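# Sort three desk items onto matching low shelves

## Task

Take each of the three objects on the desk and set it on top of whichever low shelf already holds objects of the same kind. The robot must not tip over or finish leaning, or the task fails. An object counts as placed only if it rests there on its own, not if the gripper is still holding it in place at the end.

## Robot and tools

ROBOT. A Hello Robot Stretch 3 with one arm: a two-wheeled base (0.33 m long, 0.34 m wide), a lift on a mast, and a telescoping arm that sticks out to the robot's right. The base cannot slide sideways, so to move the gripper forward or back you drive the base. Turns on the spot pivot about the midpoint between the wheels, 0.05 m behind the front edge. With the arm retracted and the wrist folded, a turn sweeps a 0.28 m radius; an unfolded, level wrist reaches beyond that. Something may occasionally nudge a loose object.

FRAMES. Base frame: origin on the floor between the drive wheels, x forward, y left, z up. hand_pose is reported in this frame, at the point where closed fingertips meet (pads are 0.04 m round). Odometry frame is the base frame at scene start; heading runs -3.142 to 3.142, positive left.

CAMERAS. head_camera (896x504) and nav_camera (fisheye, 672x504) are on the head and both turn with head_pan_rad and head_tilt_rad. wrist_camera (644x364) rides on the gripper. Each execute_actions result ends with one image per camera in that fixed order.

execute_actions takes "actions", a list run in order. Each action is {"robot": ..., "steps": n, "until": ...}. steps is 1 to 450 control steps at 30 per second (default 1); {"steps": n} alone just waits. "robot" is one command, a queue list of up to 8 commands (each a command or {"pause_s": s}, s at most 15), or {"stop": true} which brakes everything and clears the queue. A command may hold:
- base: exactly one of translate_m (metres, an offset from where the base is when the command begins, forward positive, magnitude at most 1) or rotate_rad (radians, offset turn, left/counter-clockwise positive, magnitude at most 3.2).
- joints: absolute targets by name; unnamed joints keep their goals. lift_m 0 to 1.1 (arm height on mast); arm_m 0 to 0.52 (extension); wrist_yaw_rad -1.345 to 4.42 (0 along the arm, positive toward the front, 3.0 folded over the base); wrist_pitch_rad -1.57 to 0.451 (0 level, negative tips fingers down); wrist_roll_rad -2.911 to 2.911; gripper_m -0.089 to 0.179 (wider is higher; actual fingertip gap is about 0.007 less when nearly shut, 0.025 less when wide, zero below 0.007); head_pan_rad -3.953 to 1.73 (0 forward, positive left, -1.57 looks along the arm); head_tilt_rad -1.53 to 0.419 (negative down).
- contact_limits: {"arm_m": effort percent 1 to 100}, how hard the arm may push before a contact_stop; lasts until the next arm_m command.
Base and joint motions in one command start together and keep going across later actions. A new command acts immediately: joints it names retarget, the rest continue, and any older queue is discarded. Queue items run one after another, each starting when the previous has finished "done" (off_target also passes for base and gripper); other endings drop the rest. One invalid value rejects the whole call with nothing run.

"until" ends an action early. {"robot": {"status": "ended"}} waits until nothing reads moving and no queue runs. You can also test fields such as lift_m, arm_m_goal, base_status, translate_m, queue, queue_left, refusals with [op, value], ops = != < <= > >=; status fields take a word or ["!=","moving"]. Numbers compare at printed precision (three decimals, four for base). {"any": {"status": "ended"}} fires when the first motion or queue finishes.

zoom_image: {"camera": name, "region": [x0, y0, x1, y1]} in pixels of that camera's latest image, top-left origin, at most 504x504, returns a sharper crop.

finished_scene: {"scene": number}; irreversible, reports success. Let every motion settle first, since leftover motion is braked at the end and may stop short.

RESULTS. base_status shows progress (distance so far of goal). joint_goals, joint_status (moving, done, off_target, contact_stop, time_out, stopped, not_commanded, torque_fault), measured_speeds, refusals/queue/queue_left. on_its_own appears when the robot changed a goal itself, a joint is slack or its servo is off, an effort at rest is unusual (likely load or pushing), or base_tilt drifted 3 degrees or more. motor_effort is percent with peak in brackets; readings have fixed biases and noise. lidar_m: 12 distances from the base origin, 30-degree sectors, first straight ahead, counter-clockwise (4th left, 7th behind, 10th right), scanning a plane 0.17 m up; "-" means nothing seen. wrist_depth_mm and head_depth_mm: 7x7 median depths. base_odometry counts wheel turns, so slip looks like motion.

SPEED. Fast base (0.30 m/s, 1.9 rad/s) only when stowed: lift_m under 0.30, arm_m under 0.03, wrist_yaw_rad over 2.54; otherwise 0.10 m/s and 0.63 rad/s. Less robot time is better.

GRIPPING. Close to a value under the object's width; lower squeezes harder, but too hard trips a stall guard and loosens the hold. Release by opening at least 0.02 beyond where the pads met the object. Neither the reading nor done proves a grasp; check images. To re-squeeze, send a different value.

CAUTIONS. Fold or unfold the wrist only with lift_m between 0.32 and 0.95, pitch -0.4 and roll near 0; once folded the lift may go down to 0.25. With yaw below -0.4 keep pitch at -0.5 or lower. A contact_stop leaves lift or arm slack until commanded again. Pushing into something rigid with the gripper above roughly 0.45 m, repeating a push after a contact_stop, raising the contact limit, driving while holding or pushing something fixed, or snagging furniture (especially reversing) can tip the robot. If it leans, reverse the last move in small steps, pull the gripper free, and drop lift_m to about 0.2 if needed. Wrist, head and base have no contact stop; long hard pushes can switch a wrist servo off for 10 s. Avoid drops, slams and hard hits.

Each tool is called after "Call:" as a command line: name --argument value for each argument, lists and objects as JSON in quotes; but a table of rows of numbers goes row by row, as --pt "numbers of a row", without its own name.

## Session

Call:
execute_actions --actions '[]'

Scene clock: 0.00 s.
robot.base_odometry: x=+0.000 y=+0.000 heading=+0.000 (m, m, rad; robot's odometry frame)
robot.turned_by_wheels: +0.000 (rad since the last result)
robot.turned_by_imu: +0.000 (rad since the last result)
robot.base_tilt: forward=+0.3 right=-0.1 (deg)
robot.lidar_m: 1.72 2.07 2.25 2.37 1.64 1.81 1.81 1.86 1.63 1.51 2.12 1.94
robot.head_depth_mm: 1815 1829 1831 1836 1845 1843 1849 / 1874 1893 1882 1900 1908 1921 1911 / 1923 1953 1966 1962 1969 1982 1989 / 1948 2034 2037 2063 2052 2041 2048 / 1940 2114 2117 2115 2123 1977 1806 / 1918 2181 2207 2208 2236 2091 1899 / 1925 2284 2281 2290 2304 2068 1997
robot.base_status: not_commanded
robot.joint_positions: lift_m=+0.403 arm_m=-0.002 wrist_yaw_rad=+3.058 wrist_pitch_rad=-0.479 wrist_roll_rad=-0.012 gripper_m=+0.037 head_pan_rad=-0.014 head_tilt_rad=+0.002
robot.joint_goals: lift_m=+0.403 arm_m=-0.002 wrist_yaw_rad=+3.058 wrist_pitch_rad=-0.479 wrist_roll_rad=-0.012 gripper_m=+0.037 head_pan_rad=-0.014 head_tilt_rad=+0.002
robot.joint_status: lift_m=not_commanded arm_m=not_commanded wrist_yaw_rad=not_commanded wrist_pitch_rad=not_commanded wrist_roll_rad=not_commanded gripper_m=not_commanded head_pan_rad=not_commanded head_tilt_rad=not_commanded
robot.measured_speeds: translate_m=+0.000 rotate_rad=+0.000 lift_m=+0.000 arm_m=+0.000 wrist_yaw_rad=+0.000 wrist_pitch_rad=+0.000 wrist_roll_rad=+0.000 head_pan_rad=+0.000 head_tilt_rad=+0.000
robot: refusals=0 queue=idle queue_left=0
robot.motor_effort: left_wheel=+0 right_wheel=-1 lift_m=+35 arm_m=+1 wrist_yaw_rad=-1 wrist_pitch_rad=+4 wrist_roll_rad=+1 gripper_m=+0 head_pan_rad=+0 head_tilt_rad=+1 (%)
robot.hand_pose: x=-0.0032 y=+0.0728 z=+0.4022 quat_wxyz=(+0.196, +0.689, +0.140, +0.684) (m; robot's base frame)
robot.wrist_depth_mm: - - - - - - - / - - - - - - - / - - - - - - - / 856 835 - 876 871 893 864 / 697 699 - 694 701 715 729 / 606 616 - 602 600 602 613 / 528 545 - - 540 543 551
pictures: head_camera (sideways: a quarter turn clockwise sets it upright), nav_camera (sideways: a quarter turn counterclockwise sets it upright), wrist_camera
Images, in order (width x height): head_camera 896x504, nav_camera 672x504, wrist_camera 644x364.

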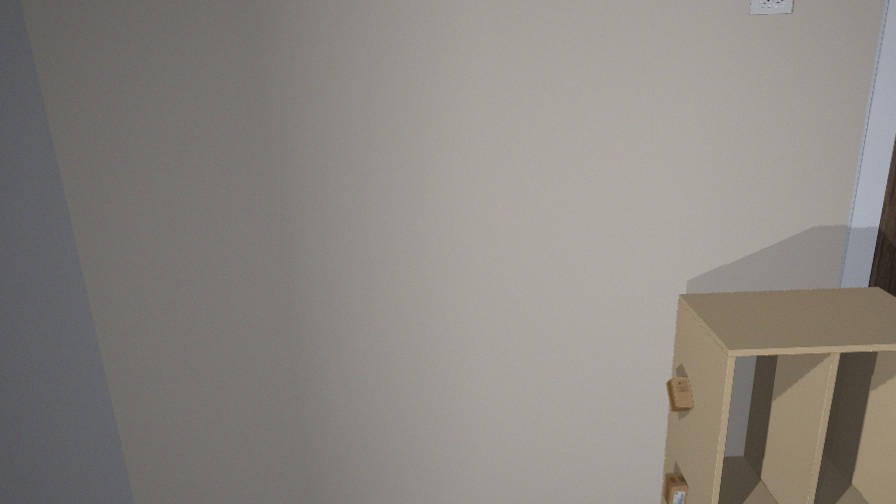

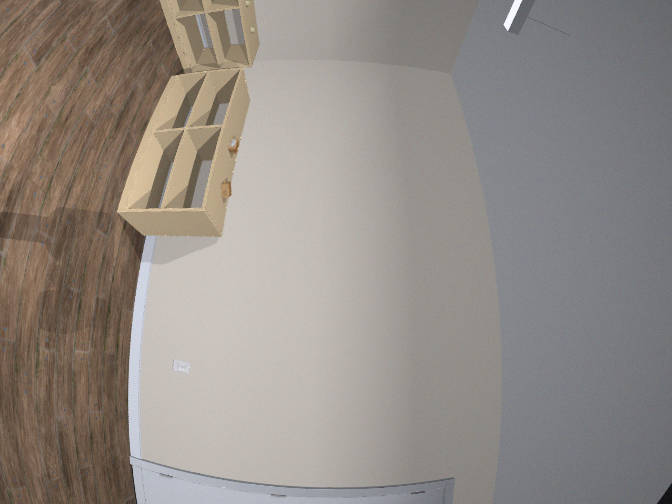

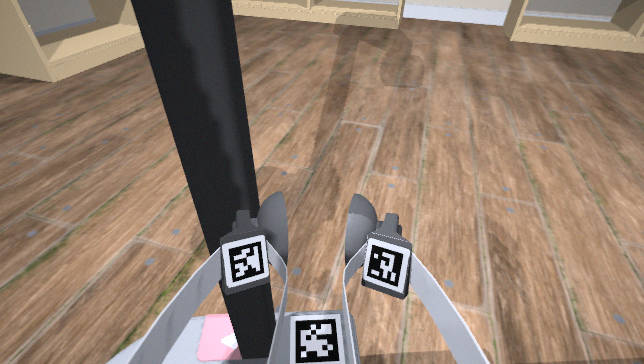

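Call:
execute_actions --actions '[{"robot":{"joints":{"head_pan_rad":1.0,"head_tilt_rad":-0.5}},"steps":200,"until":{"robot":{"status":"ended"}}}]'

Call:
execute_actions --actions '[{"robot":{"joints":{"head_pan_rad":-1.3,"head_tilt_rad":-0.5}},"steps":200,"until":{"robot":{"status":"ended"}}}]'

Call:
execute_actions --actions '[{"robot":{"joints":{"head_pan_rad":-3.0,"head_tilt_rad":-0.5}},"steps":200,"until":{"robot":{"status":"ended"}}}]'

Scene clock: 15.07 s.
robot.base_odometry: x=+0.000 y=+0.000 heading=+0.000 (m, m, rad; robot's odometry frame)
robot.turned_by_wheels: +0.000 (rad since the last result)
robot.turned_by_imu: +0.001 (rad since the last result)
robot.base_tilt: forward=+0.2 right=+0.0 (deg)
robot.lidar_m: 1.72 2.07 2.25 2.36 1.64 1.81 1.82 1.86 1.63 1.51 2.12 1.94
robot.head_depth_mm: 2543 2806 2911 2762 2018 1587 1314 / 2497 2718 2697 2714 2018 1591 1317 / 2432 2634 2717 2706 2018 1597 1316 / 2368 2574 2735 2647 2031 1603 1319 / 2301 2485 2738 2781 2031 1604 1331 / 2254 2424 2674 2818 2030 1619 1326 / 2200 2384 2527 2509 2059 1613 1331
robot.base_status: not_commanded
robot.joint_positions: lift_m=+0.403 arm_m=-0.002 wrist_yaw_rad=+3.058 wrist_pitch_rad=-0.479 wrist_roll_rad=-0.012 gripper_m=+0.037 head_pan_rad=+0.993 head_tilt_rad=-0.493
robot.joint_goals: lift_m=+0.403 arm_m=-0.002 wrist_yaw_rad=+3.058 wrist_pitch_rad=-0.479 wrist_roll_rad=-0.012 gripper_m=+0.037 head_pan_rad=+1.000 head_tilt_rad=-0.500
robot.joint_status: lift_m=not_commanded arm_m=not_commanded wrist_yaw_rad=not_commanded wrist_pitch_rad=not_commanded wrist_roll_rad=not_commanded gripper_m=not_commanded head_pan_rad=done head_tilt_rad=done
robot.measured_speeds: translate_m=+0.000 rotate_rad=+0.000 lift_m=+0.000 arm_m=+0.000 wrist_yaw_rad=+0.000 wrist_pitch_rad=+0.000 wrist_roll_rad=+0.000 head_pan_rad=+0.000 head_tilt_rad=+0.000
robot: refusals=0 queue=done queue_left=0
robot.motor_effort: left_wheel=+1(1) right_wheel=-1(1) lift_m=+35(35) arm_m=+1(1) wrist_yaw_rad=+0(0) wrist_pitch_rad=+4(4) wrist_roll_rad=+1(1) gripper_m=+0(0) head_pan_rad=+3(39) head_tilt_rad=-3(30) (%)
robot.hand_pose: x=-0.0032 y=+0.0728 z=+0.4022 quat_wxyz=(+0.196, +0.689, +0.140, +0.684) (m; robot's base frame)
robot.wrist_depth_mm: - - - - - - - / - - - - - - - / - - - - - - - / 836 851 - 855 880 890 893 / 708 714 - 700 715 722 737 / 597 616 - 608 597 617 620 / 528 538 - - 536 553 544
pictures: head_camera (sideways: a quarter turn clockwise sets it upright), nav_camera (sideways: a quarter turn counterclockwise sets it upright), wrist_camera
Images, in order (width x height): head_camera 896x504, nav_camera 672x504, wrist_camera 644x364.

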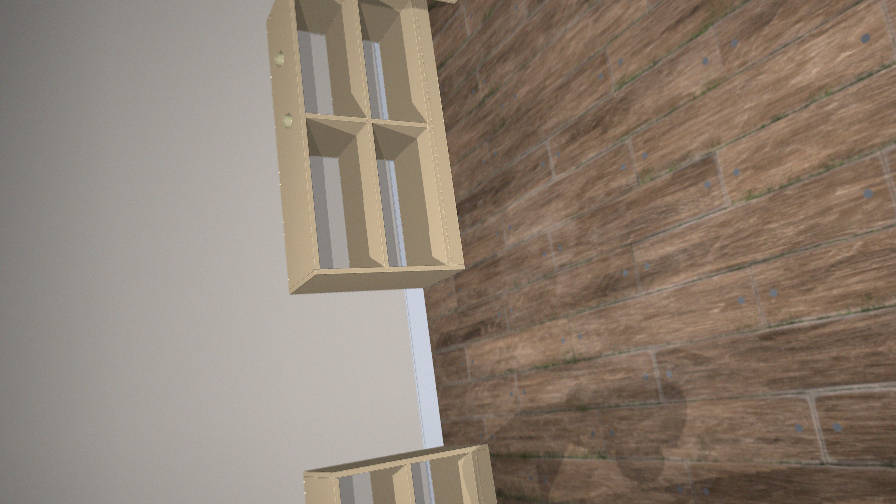

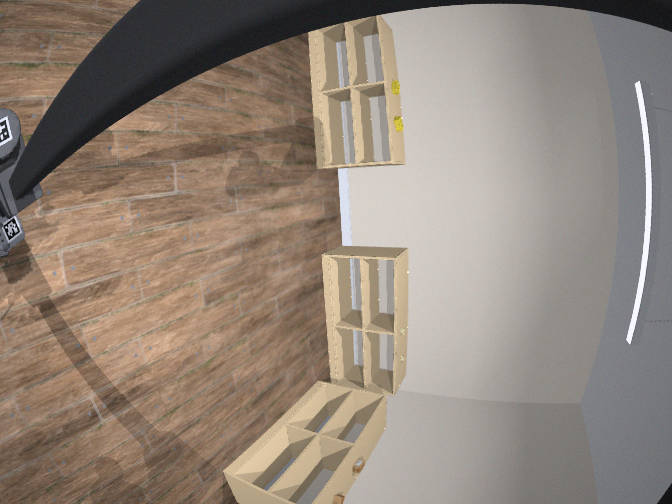

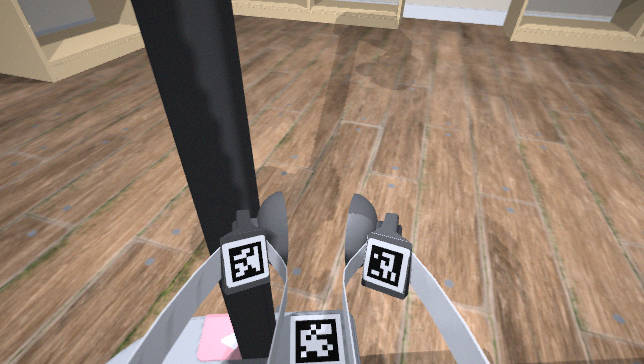

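Scene clock: 16.80 s.
robot.base_odometry: x=+0.000 y=+0.000 heading=+0.000 (m, m, rad; robot's odometry frame)
robot.turned_by_wheels: +0.000 (rad since the last result)
robot.turned_by_imu: +0.000 (rad since the last result)
robot.base_tilt: forward=+0.2 right=+0.0 (deg)
robot.lidar_m: 1.72 2.08 2.26 2.37 1.64 1.80 1.81 1.86 1.63 1.51 2.13 1.94
robot.head_depth_mm: 1851 1994 1876 2288 2020 1589 1315 / 1943 2115 1897 1741 1950 1590 1314 / 2076 2262 1914 2581 2015 1603 1320 / 2224 2418 2097 2634 2032 1598 1314 / 2387 2608 2827 2765 2047 1595 1321 / 2327 2494 2643 2645 2048 1604 1324 / 2101 2198 2335 2458 2046 1603 1329
robot.base_status: not_commanded
robot.joint_positions: lift_m=+0.403 arm_m=-0.002 wrist_yaw_rad=+3.058 wrist_pitch_rad=-0.479 wrist_roll_rad=-0.012 gripper_m=+0.037 head_pan_rad=-1.293 head_tilt_rad=-0.494
robot.joint_goals: lift_m=+0.403 arm_m=-0.002 wrist_yaw_rad=+3.058 wrist_pitch_rad=-0.479 wrist_roll_rad=-0.012 gripper_m=+0.037 head_pan_rad=-1.300 head_tilt_rad=-0.500
robot.joint_status: lift_m=not_commanded arm_m=not_commanded wrist_yaw_rad=not_commanded wrist_pitch_rad=not_commanded wrist_roll_rad=not_commanded gripper_m=not_commanded head_pan_rad=done head_tilt_rad=done
robot.measured_speeds: translate_m=+0.000 rotate_rad=+0.000 lift_m=+0.000 arm_m=+0.000 wrist_yaw_rad=+0.000 wrist_pitch_rad=+0.000 wrist_roll_rad=+0.000 head_pan_rad=+0.000 head_tilt_rad=+0.000
robot: refusals=0 queue=done queue_left=0
robot.motor_effort: left_wheel=+0(0) right_wheel=-1(0) lift_m=+35(35) arm_m=+1(1) wrist_yaw_rad=+0(1) wrist_pitch_rad=+4(4) wrist_roll_rad=+1(0) gripper_m=+0(0) head_pan_rad=-4(42) head_tilt_rad=-3(2) (%)
robot.hand_pose: x=-0.0032 y=+0.0728 z=+0.4022 quat_wxyz=(+0.196, +0.689, +0.140, +0.684) (m; robot's base frame)
robot.wrist_depth_mm: - - - - - - - / - - - - - - - / - - - - - - - / 852 871 - 885 862 879 878 / 684 706 - 724 719 715 742 / 611 597 - 617 585 624 628 / 513 543 - - 536 548 540
pictures: head_camera (sideways: a quarter turn clockwise sets it upright), nav_camera (sideways: a quarter turn counterclockwise sets it upright), wrist_camera
Images, in order (width x height): head_camera 896x504, nav_camera 672x504, wrist_camera 644x364.

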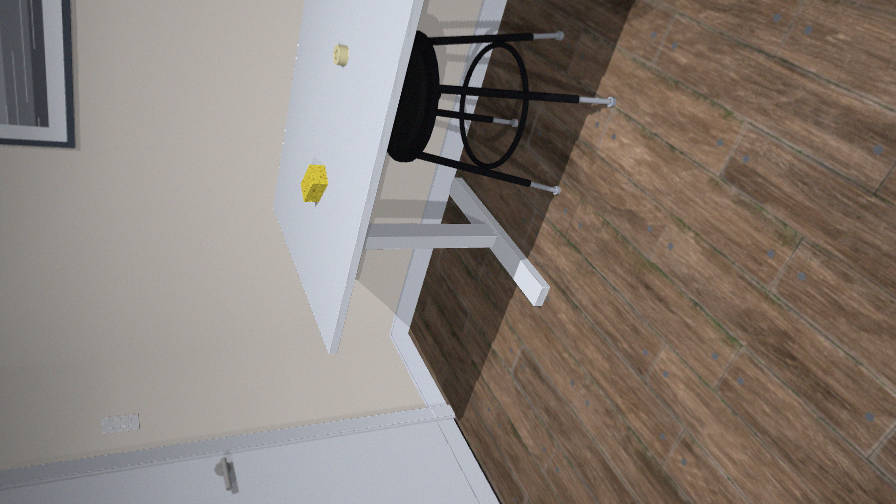

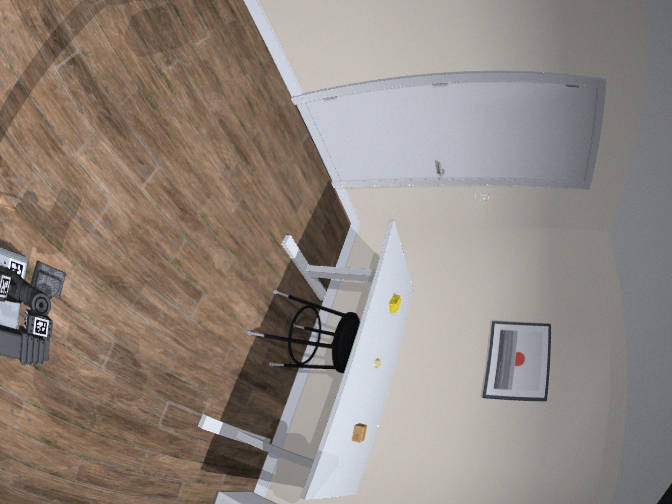

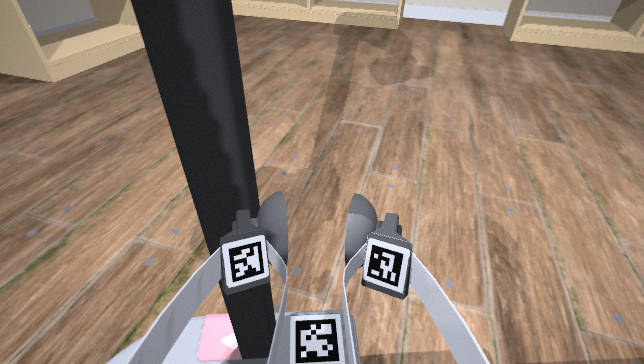

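Scene clock: 18.23 s.
robot.base_odometry: x=+0.000 y=+0.000 heading=+0.000 (m, m, rad; robot's odometry frame)
robot.turned_by_wheels: +0.000 (rad since the last result)
robot.turned_by_imu: +0.000 (rad since the last result)
robot.base_tilt: forward=+0.2 right=+0.0 (deg)
robot.lidar_m: 1.72 2.07 2.25 2.37 1.64 1.81 1.82 1.86 1.63 1.51 2.13 1.94
robot.head_depth_mm: 1524 1638 1775 1958 2006 1589 1311 / 1592 1731 1881 2052 2021 1594 1314 / 1665 1819 1982 2186 2028 1592 1322 / 1752 1902 2101 2342 2043 1598 1321 / 1831 1998 2240 2470 2043 1603 1320 / 1935 2132 2375 2567 2041 1598 1324 / 2032 2271 2545 2710 2054 1613 1329
robot.base_status: not_commanded
robot.joint_positions: lift_m=+0.403 arm_m=-0.002 wrist_yaw_rad=+3.058 wrist_pitch_rad=-0.479 wrist_roll_rad=-0.012 gripper_m=+0.037 head_pan_rad=-2.993 head_tilt_rad=-0.494
robot.joint_goals: lift_m=+0.403 arm_m=-0.002 wrist_yaw_rad=+3.058 wrist_pitch_rad=-0.479 wrist_roll_rad=-0.012 gripper_m=+0.037 head_pan_rad=-3.000 head_tilt_rad=-0.500
robot.joint_status: lift_m=not_commanded arm_m=not_commanded wrist_yaw_rad=not_commanded wrist_pitch_rad=not_commanded wrist_roll_rad=not_commanded gripper_m=not_commanded head_pan_rad=done head_tilt_rad=done
robot.measured_speeds: translate_m=+0.000 rotate_rad=+0.000 lift_m=+0.000 arm_m=+0.000 wrist_yaw_rad=+0.000 wrist_pitch_rad=+0.000 wrist_roll_rad=+0.000 head_pan_rad=+0.000 head_tilt_rad=+0.000
robot: refusals=0 queue=done queue_left=0
robot.motor_effort: left_wheel=+1(1) right_wheel=+0(0) lift_m=+35(35) arm_m=+1(1) wrist_yaw_rad=-1(0) wrist_pitch_rad=+4(4) wrist_roll_rad=+1(1) gripper_m=+1(1) head_pan_rad=-4(39) head_tilt_rad=-4(3) (%)
robot.hand_pose: x=-0.0032 y=+0.0728 z=+0.4022 quat_wxyz=(+0.196, +0.689, +0.140, +0.684) (m; robot's base frame)
robot.wrist_depth_mm: - - - - - - - / - - - - - - - / - - - - - - - / 845 842 - 847 872 894 922 / 700 708 - 714 726 735 748 / 597 600 - 613 589 614 625 / 528 555 - - 536 548 539
pictures: head_camera (sideways: a quarter turn clockwise sets it upright), nav_camera (sideways: a quarter turn counterclockwise sets it upright), wrist_camera
Images, in order (width x height): head_camera 896x504, nav_camera 672x504, wrist_camera 644x364.

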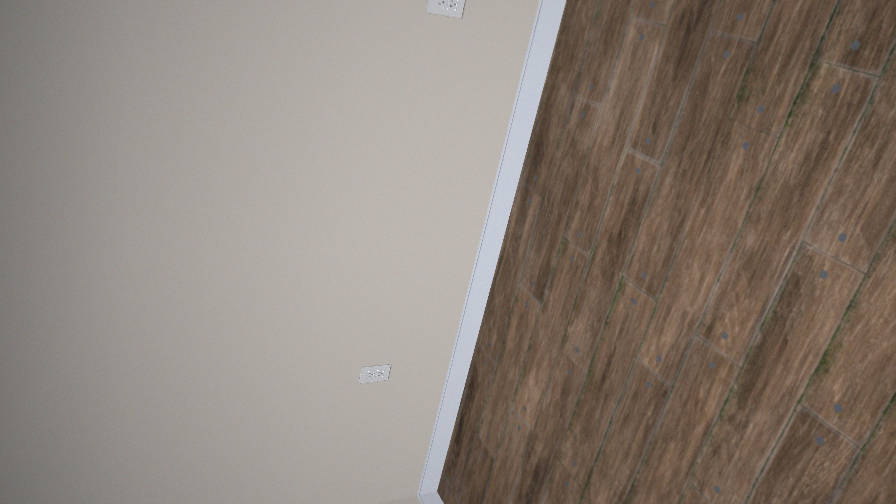

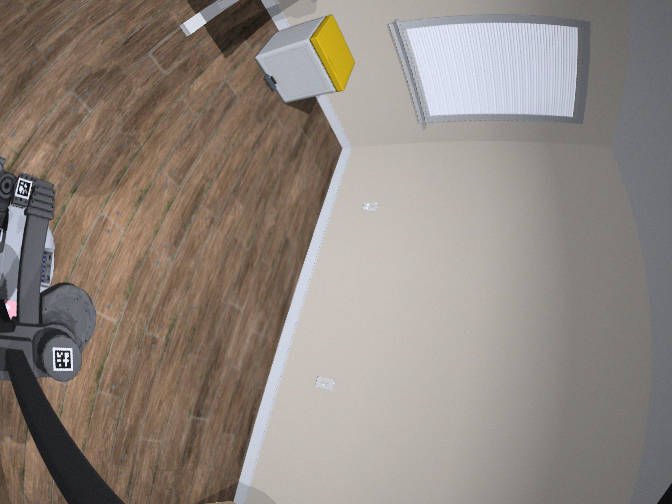

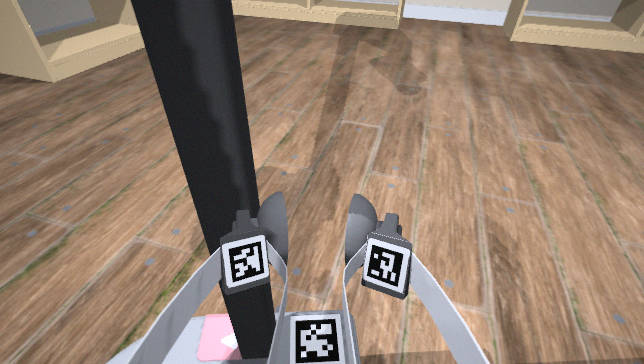

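Call:
execute_actions --actions '[{"robot":[{"joints":{"lift_m":0.27,"head_pan_rad":-1.57,"head_tilt_rad":-0.6},"base":{"rotate_rad":-1.946}},{"base":{"translate_m":0.8}},{"base":{"rotate_rad":1.571},"joints":{"lift_m":0.9}},{"joints":{"wrist_yaw_rad":0,"gripper_m":0.15}},{"joints":{"wrist_pitch_rad":-0.1}}],"steps":450,"until":{"robot":{"status":"ended"}}},{"steps":300,"until":{"robot":{"status":"ended"}}}]'

Scene clock: 70.07 s.
robot.base_odometry: x=-0.293 y=-0.744 heading=-0.375 (m, m, rad; robot's odometry frame)
robot.turned_by_wheels: -0.375 (rad since the last result)
robot.turned_by_imu: -0.365 (rad since the last result)
robot.base_tilt: forward=+0.3 right=+0.0 (deg)
robot.lidar_m: 1.92 2.01 2.21 3.04 2.17 1.88 1.80 1.29 1.04 0.84 0.80 1.06
robot.head_depth_mm: 1139 1261 1412 1551 1437 - - / 1137 1256 1407 1515 771 1435 - / 1128 1249 1356 1025 847 - - / 1124 1241 1340 1031 849 - 1219 / 1114 1234 1331 1028 772 1411 1250 / 1112 1225 1318 991 795 1407 1253 / 1103 1221 1312 1033 801 1406 1258
robot.base_status: done (rotate_rad +1.5709 of +1.5710)
robot.joint_positions: lift_m=+0.900 arm_m=-0.002 wrist_yaw_rad=+0.002 wrist_pitch_rad=-0.122 wrist_roll_rad=-0.012 gripper_m=+0.150 head_pan_rad=-1.577 head_tilt_rad=-0.593
robot.joint_goals: lift_m=+0.900 arm_m=-0.002 wrist_yaw_rad=+0.000 wrist_pitch_rad=-0.100 wrist_roll_rad=-0.012 gripper_m=+0.150 head_pan_rad=-1.570 head_tilt_rad=-0.600
robot.joint_status: lift_m=done arm_m=not_commanded wrist_yaw_rad=done wrist_pitch_rad=done wrist_roll_rad=not_commanded gripper_m=done head_pan_rad=done head_tilt_rad=done
robot.measured_speeds: translate_m=+0.000 rotate_rad=+0.000 lift_m=+0.000 arm_m=+0.000 wrist_yaw_rad=+0.000 wrist_pitch_rad=+0.000 wrist_roll_rad=+0.000 head_pan_rad=+0.000 head_tilt_rad=+0.000
robot: refusals=0 queue=done queue_left=0
robot.motor_effort: left_wheel=-4(15) right_wheel=+2(7) lift_m=+42(43) arm_m=+1(1) wrist_yaw_rad=-2(1) wrist_pitch_rad=+7(7) wrist_roll_rad=+1(0) gripper_m=-1(99) head_pan_rad=+3(38) head_tilt_rad=-4(14) (%)
robot.hand_pose: x=-0.0210 y=-0.3941 z=+0.9833 quat_wxyz=(+0.710, +0.044, -0.701, -0.043) (m; robot's base frame)
robot.wrist_depth_mm: - - 995 999 - - 991 / - - - - - - - / - - - - - - - / - - - - - - - / 694 770 699 759 861 - - / 557 517 555 555 569 - - / 430 438 446 454 456 852 856
pictures: head_camera (sideways: a quarter turn clockwise sets it upright), nav_camera (sideways: a quarter turn counterclockwise sets it upright), wrist_camera
Images, in order (width x height): head_camera 896x504, nav_camera 672x504, wrist_camera 644x364.

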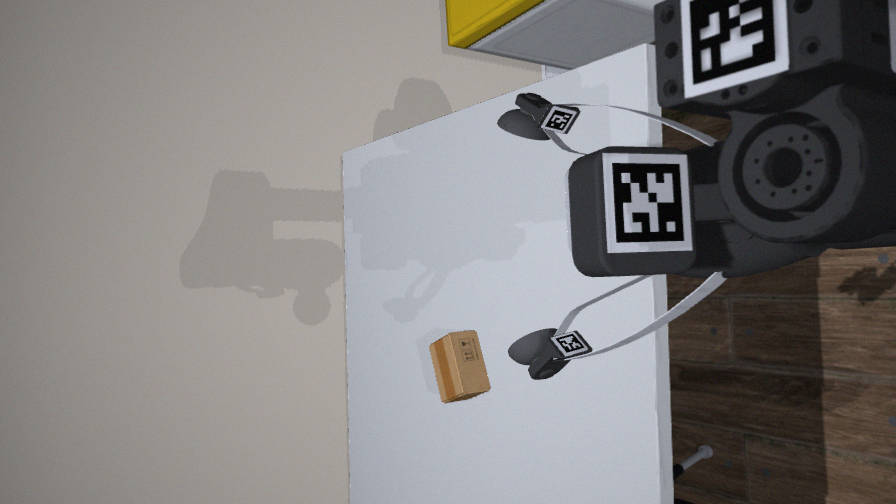

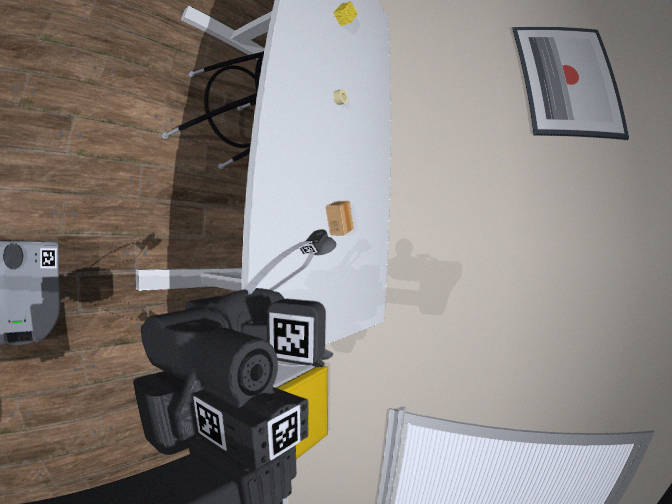

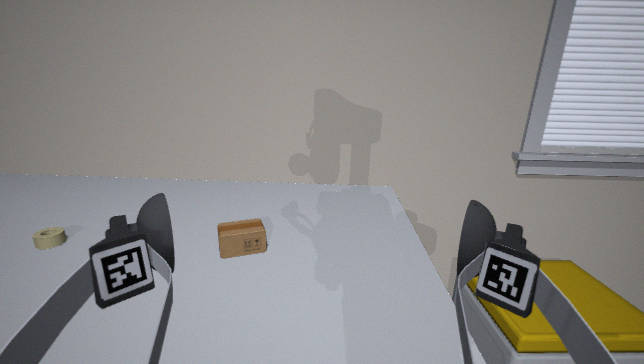

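Call:
execute_actions --actions '[{"robot":{"base":{"translate_m":0.18},"joints":{"wrist_pitch_rad":-0.4,"arm_m":0.15}},"steps":300,"until":{"robot":{"status":"ended"}}}]'

Scene clock: 83.57 s.
robot.base_odometry: x=-0.126 y=-0.810 heading=-0.375 (m, m, rad; robot's odometry frame)
robot.turned_by_wheels: +0.000 (rad since the last result)
robot.turned_by_imu: +0.001 (rad since the last result)
robot.base_tilt: forward=+0.3 right=+0.0 (deg)
robot.lidar_m: 1.74 1.83 2.09 3.04 2.28 2.06 1.98 1.28 0.87 1.32 0.71 1.27
robot.head_depth_mm: 1136 1261 1393 1162 - 1427 1243 / 1128 1251 1359 1164 - 1383 1220 / 1126 1246 1352 1169 - 1440 1249 / 1122 1237 1334 1121 771 1431 1244 / 1112 1235 1339 1053 796 1444 1244 / 1107 1224 1325 1034 798 1381 1247 / 1101 1210 1312 1035 799 1371 1227
robot.base_status: done (translate_m +0.1800 of +0.1800)
robot.joint_positions: lift_m=+0.900 arm_m=+0.150 wrist_yaw_rad=+0.001 wrist_pitch_rad=-0.414 wrist_roll_rad=-0.012 gripper_m=+0.150 head_pan_rad=-1.577 head_tilt_rad=-0.593
robot.joint_goals: lift_m=+0.900 arm_m=+0.150 wrist_yaw_rad=+0.000 wrist_pitch_rad=-0.400 wrist_roll_rad=-0.012 gripper_m=+0.150 head_pan_rad=-1.570 head_tilt_rad=-0.600
robot.joint_status: lift_m=done arm_m=done wrist_yaw_rad=done wrist_pitch_rad=done wrist_roll_rad=not_commanded gripper_m=done head_pan_rad=done head_tilt_rad=done
robot.measured_speeds: translate_m=+0.000 rotate_rad=+0.000 lift_m=+0.000 arm_m=+0.000 wrist_yaw_rad=+0.000 wrist_pitch_rad=+0.000 wrist_roll_rad=+0.000 head_pan_rad=+0.000 head_tilt_rad=+0.000
robot: refusals=0 queue=done queue_left=0
robot.motor_effort: left_wheel=-3(5) right_wheel=+2(6) lift_m=+42(42) arm_m=+6(6) wrist_yaw_rad=-1(2) wrist_pitch_rad=+4(7) wrist_roll_rad=+1(0) gripper_m=+0(0) head_pan_rad=+4(3) head_tilt_rad=-4(3) (%)
robot.hand_pose: x=-0.0214 y=-0.5195 z=+0.9132 quat_wxyz=(+0.696, +0.147, -0.687, -0.145) (m; robot's base frame)
robot.wrist_depth_mm: 851 868 837 858 865 873 849 / 927 900 905 957 944 924 938 / 692 698 729 722 711 968 - / 522 534 540 506 561 566 - / 448 462 443 453 447 475 499 / 374 357 372 378 381 - 390 / 316 321 322 323 332 330 333
pictures: head_camera (sideways: a quarter turn clockwise sets it upright), nav_camera (sideways: a quarter turn counterclockwise sets it upright), wrist_camera
Images, in order (width x height): head_camera 896x504, nav_camera 672x504, wrist_camera 644x364.

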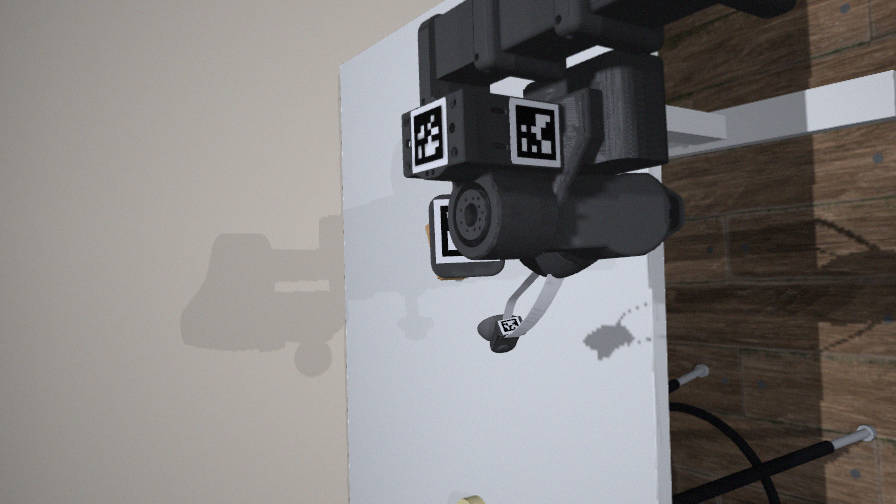

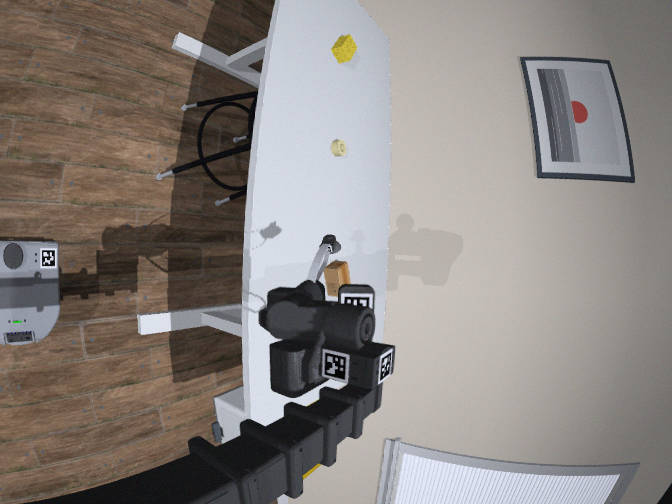

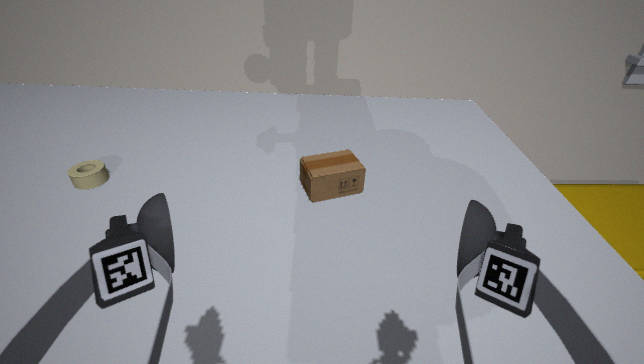

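Call:
execute_actions --actions '[{"robot":[{"base":{"translate_m":-0.015},"joints":{"arm_m":0.3}},{"joints":{"lift_m":0.79}}],"steps":300,"until":{"robot":{"status":"ended"}}}]'

Scene clock: 96.20 s.
robot.base_odometry: x=-0.140 y=-0.805 heading=-0.375 (m, m, rad; robot's odometry frame)
robot.turned_by_wheels: +0.000 (rad since the last result)
robot.turned_by_imu: +0.001 (rad since the last result)
robot.base_tilt: forward=+0.2 right=+0.0 (deg)
robot.lidar_m: 1.75 1.84 2.10 3.04 2.27 2.04 1.96 1.29 0.87 0.93 0.71 1.28
robot.head_depth_mm: 1140 1259 1406 1019 819 - - / 1131 1256 1349 1068 - 1362 1214 / 1127 1248 1347 1118 745 1436 1249 / 1117 1242 1344 1094 747 1446 1244 / 1115 1230 1333 1046 797 1443 1250 / 1111 1220 1326 1031 799 1406 1248 / 1102 1217 1310 1037 799 1146 1219
robot.base_status: done (translate_m -0.0150 of -0.0150)
robot.joint_positions: lift_m=+0.790 arm_m=+0.300 wrist_yaw_rad=+0.001 wrist_pitch_rad=-0.415 wrist_roll_rad=-0.012 gripper_m=+0.150 head_pan_rad=-1.577 head_tilt_rad=-0.593
robot.joint_goals: lift_m=+0.790 arm_m=+0.300 wrist_yaw_rad=+0.000 wrist_pitch_rad=-0.400 wrist_roll_rad=-0.012 gripper_m=+0.150 head_pan_rad=-1.570 head_tilt_rad=-0.600
robot.joint_status: lift_m=done arm_m=done wrist_yaw_rad=done wrist_pitch_rad=done wrist_roll_rad=not_commanded gripper_m=done head_pan_rad=done head_tilt_rad=done
robot.measured_speeds: translate_m=+0.000 rotate_rad=+0.000 lift_m=+0.000 arm_m=+0.000 wrist_yaw_rad=+0.000 wrist_pitch_rad=+0.000 wrist_roll_rad=+0.000 head_pan_rad=+0.000 head_tilt_rad=+0.000
robot: refusals=0 queue=done queue_left=0
robot.motor_effort: left_wheel=-2(9) right_wheel=+2(3) lift_m=+28(41) arm_m=+6(10) wrist_yaw_rad=-1(1) wrist_pitch_rad=+4(4) wrist_roll_rad=+1(1) gripper_m=+0(1) head_pan_rad=+3(3) head_tilt_rad=-3(4) (%)
robot.hand_pose: x=-0.0214 y=-0.6694 z=+0.8036 quat_wxyz=(+0.696, +0.147, -0.687, -0.145) (m; robot's base frame)
robot.wrist_depth_mm: 732 737 716 721 724 712 714 / 616 642 641 645 664 763 774 / 441 446 456 462 467 481 831 / 343 346 354 312 361 366 371 / 282 295 287 287 293 305 300 / 244 232 241 243 247 - 252 / 201 207 209 211 214 214 216
pictures: head_camera (sideways: a quarter turn clockwise sets it upright), nav_camera (sideways: a quarter turn counterclockwise sets it upright), wrist_camera
Images, in order (width x height): head_camera 896x504, nav_camera 672x504, wrist_camera 644x364.

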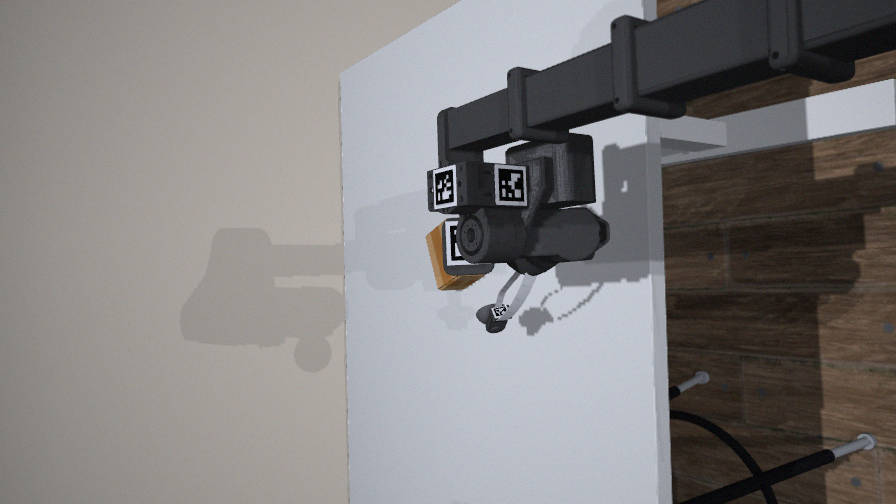

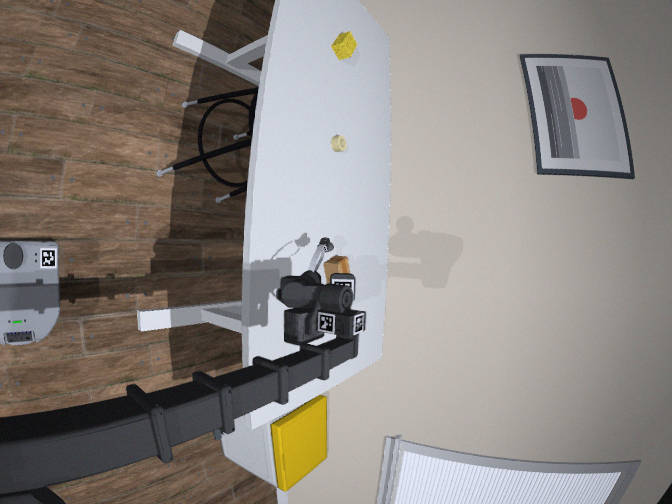

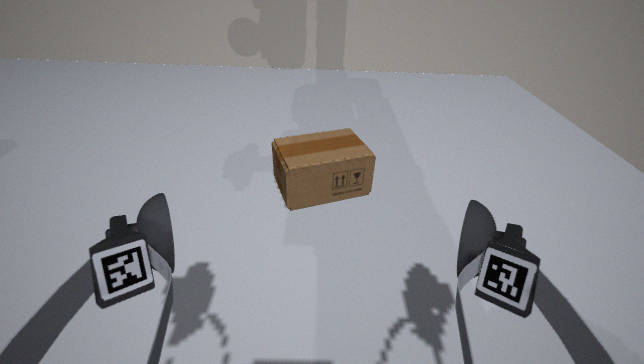

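Call:
execute_actions --actions '[{"robot":[{"joints":{"lift_m":0.745}},{"joints":{"arm_m":0.42}}],"steps":300,"until":{"robot":{"status":"ended"}}}]'

Scene clock: 112.97 s.
robot.base_odometry: x=-0.140 y=-0.805 heading=-0.375 (m, m, rad; robot's odometry frame)
robot.turned_by_wheels: +0.000 (rad since the last result)
robot.turned_by_imu: +0.001 (rad since the last result)
robot.base_tilt: forward=+0.3 right=+0.0 (deg)
robot.lidar_m: 1.76 1.85 2.10 3.05 2.27 2.05 1.96 1.28 0.87 0.93 0.71 1.28
robot.head_depth_mm: 1137 1262 1409 1021 792 1432 - / 1133 1253 1361 1064 - 1339 1211 / 1120 1247 1343 - 771 1435 1247 / 1119 1238 1337 1119 782 1441 1250 / 1116 1231 1333 1027 796 1440 1252 / 1108 1228 1325 1033 798 1404 1249 / 1106 1218 1310 1033 798 1147 1222
robot.base_status: done (translate_m -0.0150 of -0.0150)
robot.joint_positions: lift_m=+0.745 arm_m=+0.420 wrist_yaw_rad=+0.001 wrist_pitch_rad=-0.415 wrist_roll_rad=-0.012 gripper_m=+0.150 head_pan_rad=-1.577 head_tilt_rad=-0.593
robot.joint_goals: lift_m=+0.745 arm_m=+0.420 wrist_yaw_rad=+0.000 wrist_pitch_rad=-0.400 wrist_roll_rad=-0.012 gripper_m=+0.150 head_pan_rad=-1.570 head_tilt_rad=-0.600
robot.joint_status: lift_m=done arm_m=done wrist_yaw_rad=done wrist_pitch_rad=done wrist_roll_rad=not_commanded gripper_m=done head_pan_rad=done head_tilt_rad=done
robot.measured_speeds: translate_m=+0.000 rotate_rad=+0.000 lift_m=+0.000 arm_m=+0.000 wrist_yaw_rad=+0.000 wrist_pitch_rad=+0.000 wrist_roll_rad=+0.000 head_pan_rad=+0.000 head_tilt_rad=+0.000
robot: refusals=0 queue=done queue_left=0
robot.motor_effort: left_wheel=-3(3) right_wheel=+2(2) lift_m=+28(27) arm_m=+6(8) wrist_yaw_rad=-1(1) wrist_pitch_rad=+4(4) wrist_roll_rad=+1(1) gripper_m=+0(1) head_pan_rad=+3(3) head_tilt_rad=-4(3) (%)
robot.hand_pose: x=-0.0214 y=-0.7894 z=+0.7586 quat_wxyz=(+0.696, +0.147, -0.687, -0.145) (m; robot's base frame)
robot.wrist_depth_mm: 596 598 614 604 601 609 599 / 480 491 499 505 517 542 656 / 340 345 348 363 366 371 375 / 268 270 249 188 268 282 286 / 219 230 214 179 218 239 232 / 190 180 187 188 191 - 194 / 157 162 161 164 165 165 167
pictures: head_camera (sideways: a quarter turn clockwise sets it upright), nav_camera (sideways: a quarter turn counterclockwise sets it upright), wrist_camera
Images, in order (width x height): head_camera 896x504, nav_camera 672x504, wrist_camera 644x364.

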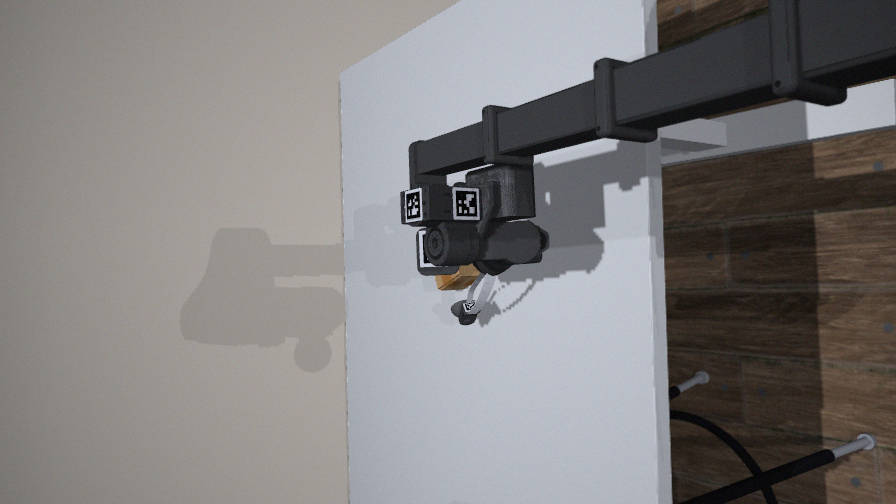

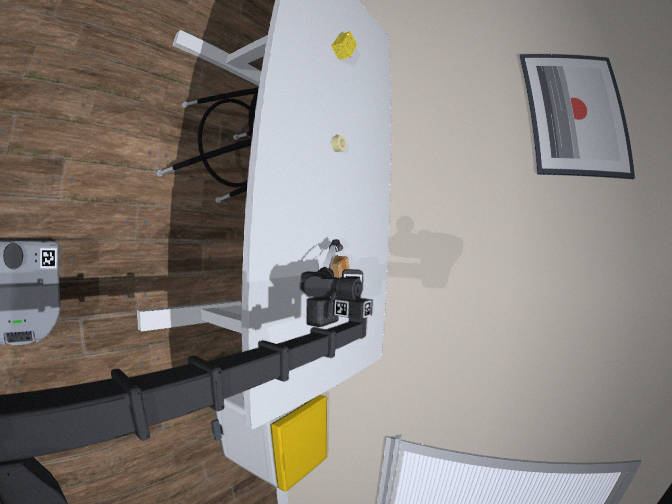

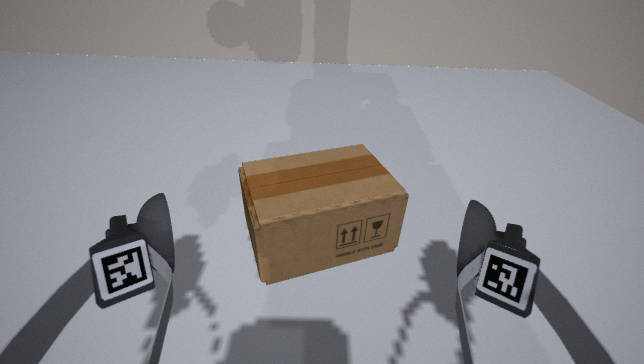

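Call:
execute_actions --actions '[{"robot":[{"joints":{"lift_m":0.725,"arm_m":0.475}}],"steps":300,"until":{"robot":{"status":"ended"}}}]'

Scene clock: 118.23 s.
robot.base_odometry: x=-0.140 y=-0.805 heading=-0.375 (m, m, rad; robot's odometry frame)
robot.turned_by_wheels: +0.000 (rad since the last result)
robot.turned_by_imu: +0.001 (rad since the last result)
robot.base_tilt: forward=+0.3 right=+0.0 (deg)
robot.lidar_m: 1.75 1.84 2.10 3.05 2.27 2.05 1.97 1.28 0.87 0.93 0.71 1.28
robot.head_depth_mm: 1138 1263 1404 1020 791 1428 - / 1129 1253 1354 1045 847 1342 1202 / 1125 1252 1341 - 785 1438 1245 / 1119 1238 1336 1093 794 1441 1247 / 1113 1233 1333 1029 797 1439 1248 / 1103 1223 1319 1032 799 1405 1249 / 1101 1216 1313 1035 799 1152 1227
robot.base_status: done (translate_m -0.0150 of -0.0150)
robot.joint_positions: lift_m=+0.725 arm_m=+0.475 wrist_yaw_rad=+0.001 wrist_pitch_rad=-0.415 wrist_roll_rad=-0.012 gripper_m=+0.150 head_pan_rad=-1.577 head_tilt_rad=-0.593
robot.joint_goals: lift_m=+0.725 arm_m=+0.475 wrist_yaw_rad=+0.000 wrist_pitch_rad=-0.400 wrist_roll_rad=-0.012 gripper_m=+0.150 head_pan_rad=-1.570 head_tilt_rad=-0.600
robot.joint_status: lift_m=done arm_m=done wrist_yaw_rad=done wrist_pitch_rad=done wrist_roll_rad=not_commanded gripper_m=done head_pan_rad=done head_tilt_rad=done
robot.measured_speeds: translate_m=+0.000 rotate_rad=+0.000 lift_m=+0.000 arm_m=+0.000 wrist_yaw_rad=+0.000 wrist_pitch_rad=+0.000 wrist_roll_rad=+0.000 head_pan_rad=+0.000 head_tilt_rad=+0.000
robot: refusals=0 queue=done queue_left=0
robot.motor_effort: left_wheel=-2(3) right_wheel=+2(2) lift_m=+28(27) arm_m=+6(8) wrist_yaw_rad=-1(2) wrist_pitch_rad=+4(4) wrist_roll_rad=+0(1) gripper_m=+0(0) head_pan_rad=+4(3) head_tilt_rad=-3(4) (%)
robot.hand_pose: x=-0.0214 y=-0.8444 z=+0.7385 quat_wxyz=(+0.696, +0.147, -0.687, -0.145) (m; robot's base frame)
robot.wrist_depth_mm: 570 555 560 559 554 554 544 / 420 425 436 446 452 469 580 / 302 304 307 310 319 324 323 / 234 235 237 153 234 250 249 / 190 200 129 124 130 207 201 / - 158 112 118 142 - 170 / 136 140 130 135 143 144 147
pictures: head_camera (sideways: a quarter turn clockwise sets it upright), nav_camera (sideways: a quarter turn counterclockwise sets it upright), wrist_camera
Images, in order (width x height): head_camera 896x504, nav_camera 672x504, wrist_camera 644x364.

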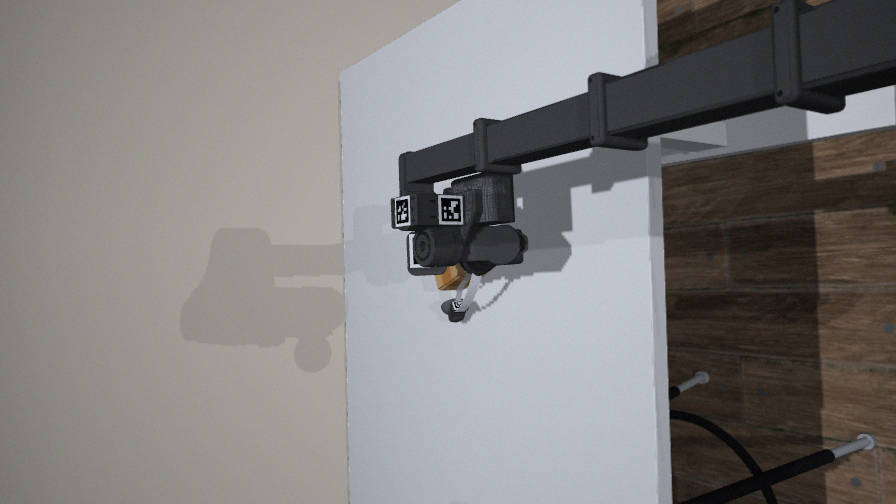

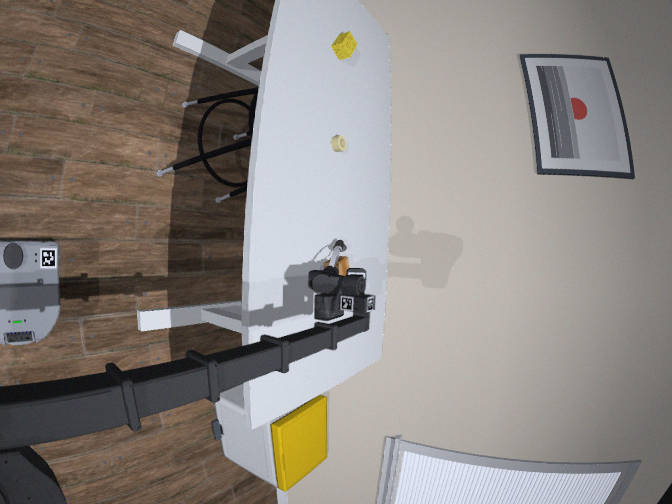

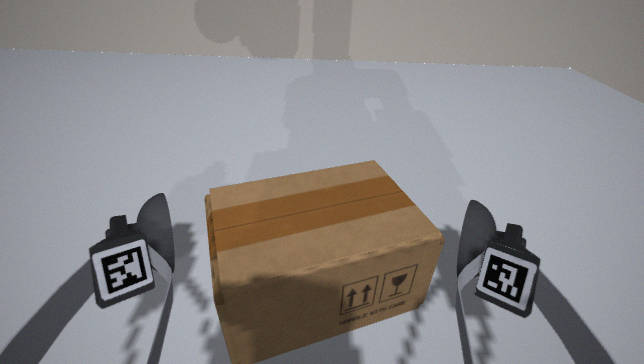

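Call:
execute_actions --actions '[{"robot":[{"joints":{"gripper_m":0.05}},{"pause_s":0.5},{"joints":{"lift_m":0.8}},{"joints":{"arm_m":0.0,"head_pan_rad":0.5,"head_tilt_rad":-0.5}}],"steps":400,"until":{"robot":{"status":"ended"}}}]'

Scene clock: 130.20 s.
robot.base_odometry: x=-0.140 y=-0.805 heading=-0.375 (m, m, rad; robot's odometry frame)
robot.turned_by_wheels: +0.000 (rad since the last result)
robot.turned_by_imu: +0.002 (rad since the last result)
robot.base_tilt: forward=+0.2 right=+0.0 (deg)
robot.lidar_m: 1.76 1.85 2.10 3.04 2.27 2.05 1.97 1.29 0.87 0.93 0.71 1.28
robot.head_depth_mm: 1487 1607 1742 1904 1966 1574 1306 / 1552 1674 1834 2022 1981 1572 1304 / 1621 1761 1936 2127 1975 1575 1302 / 1695 1848 2033 2270 1990 1580 1314 / 1778 1938 2160 2360 1998 1586 1312 / 1857 2066 2295 2499 2012 1594 1315 / 1960 2176 2299 2342 2014 1592 1318
robot.base_status: done (translate_m -0.0150 of -0.0150)
robot.joint_positions: lift_m=+0.800 arm_m=+0.000 wrist_yaw_rad=+0.000 wrist_pitch_rad=-0.424 wrist_roll_rad=-0.012 gripper_m=+0.062 head_pan_rad=+0.493 head_tilt_rad=-0.507
robot.joint_goals: lift_m=+0.800 arm_m=+0.000 wrist_yaw_rad=+0.000 wrist_pitch_rad=-0.400 wrist_roll_rad=-0.012 gripper_m=+0.060 head_pan_rad=+0.500 head_tilt_rad=-0.500
robot.joint_status: lift_m=done arm_m=done wrist_yaw_rad=done wrist_pitch_rad=done wrist_roll_rad=not_commanded gripper_m=done head_pan_rad=done head_tilt_rad=done
robot.measured_speeds: translate_m=+0.000 rotate_rad=+0.000 lift_m=+0.000 arm_m=+0.000 wrist_yaw_rad=+0.000 wrist_pitch_rad=+0.000 wrist_roll_rad=+0.000 head_pan_rad=+0.000 head_tilt_rad=+0.000
robot: refusals=0 queue=done queue_left=0
robot.on_its_own: gripper_m is held at +0.060, not at your +0.050, by its stall guard, which is not easing now
robot.motor_effort: left_wheel=-3(3) right_wheel=+2(2) lift_m=+42(45) arm_m=-4(2) wrist_yaw_rad=+0(1) wrist_pitch_rad=+7(7) wrist_roll_rad=+1(1) gripper_m=-24(100) head_pan_rad=+3(38) head_tilt_rad=+3(13) (%)
robot.hand_pose: x=-0.0216 y=-0.3690 z=+0.8111 quat_wxyz=(+0.696, +0.150, -0.687, -0.148) (m; robot's base frame)
robot.wrist_depth_mm: 962 970 - - 962 - 989 / 639 645 666 674 677 - - / 457 460 475 477 484 491 - / 356 358 360 153 373 374 386 / 674 772 120 122 129 341 339 / - - 108 120 141 - - / 962 914 126 915 983 980 947
pictures: head_camera (sideways: a quarter turn clockwise sets it upright), nav_camera (sideways: a quarter turn counterclockwise sets it upright), wrist_camera
Images, in order (width x height): head_camera 896x504, nav_camera 672x504, wrist_camera 644x364.

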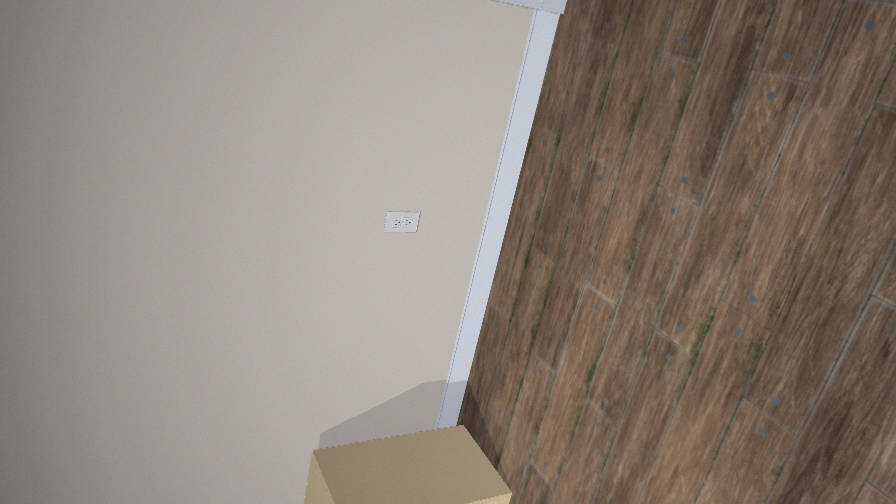

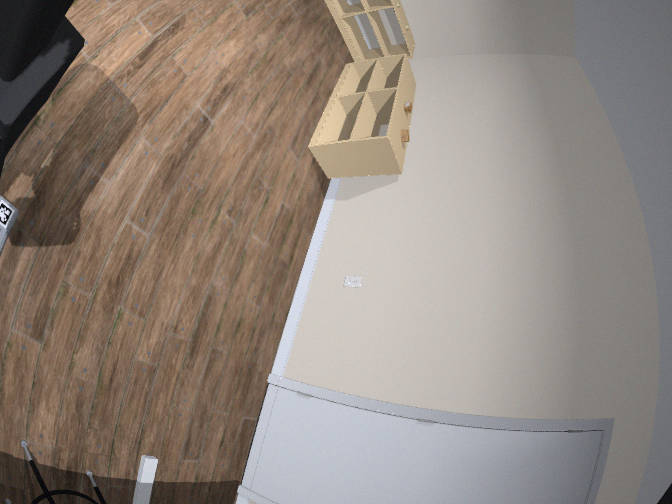

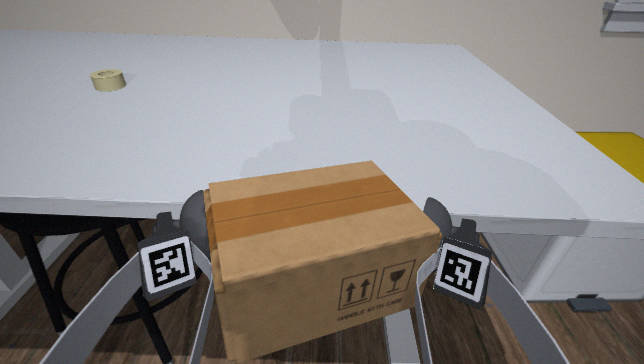

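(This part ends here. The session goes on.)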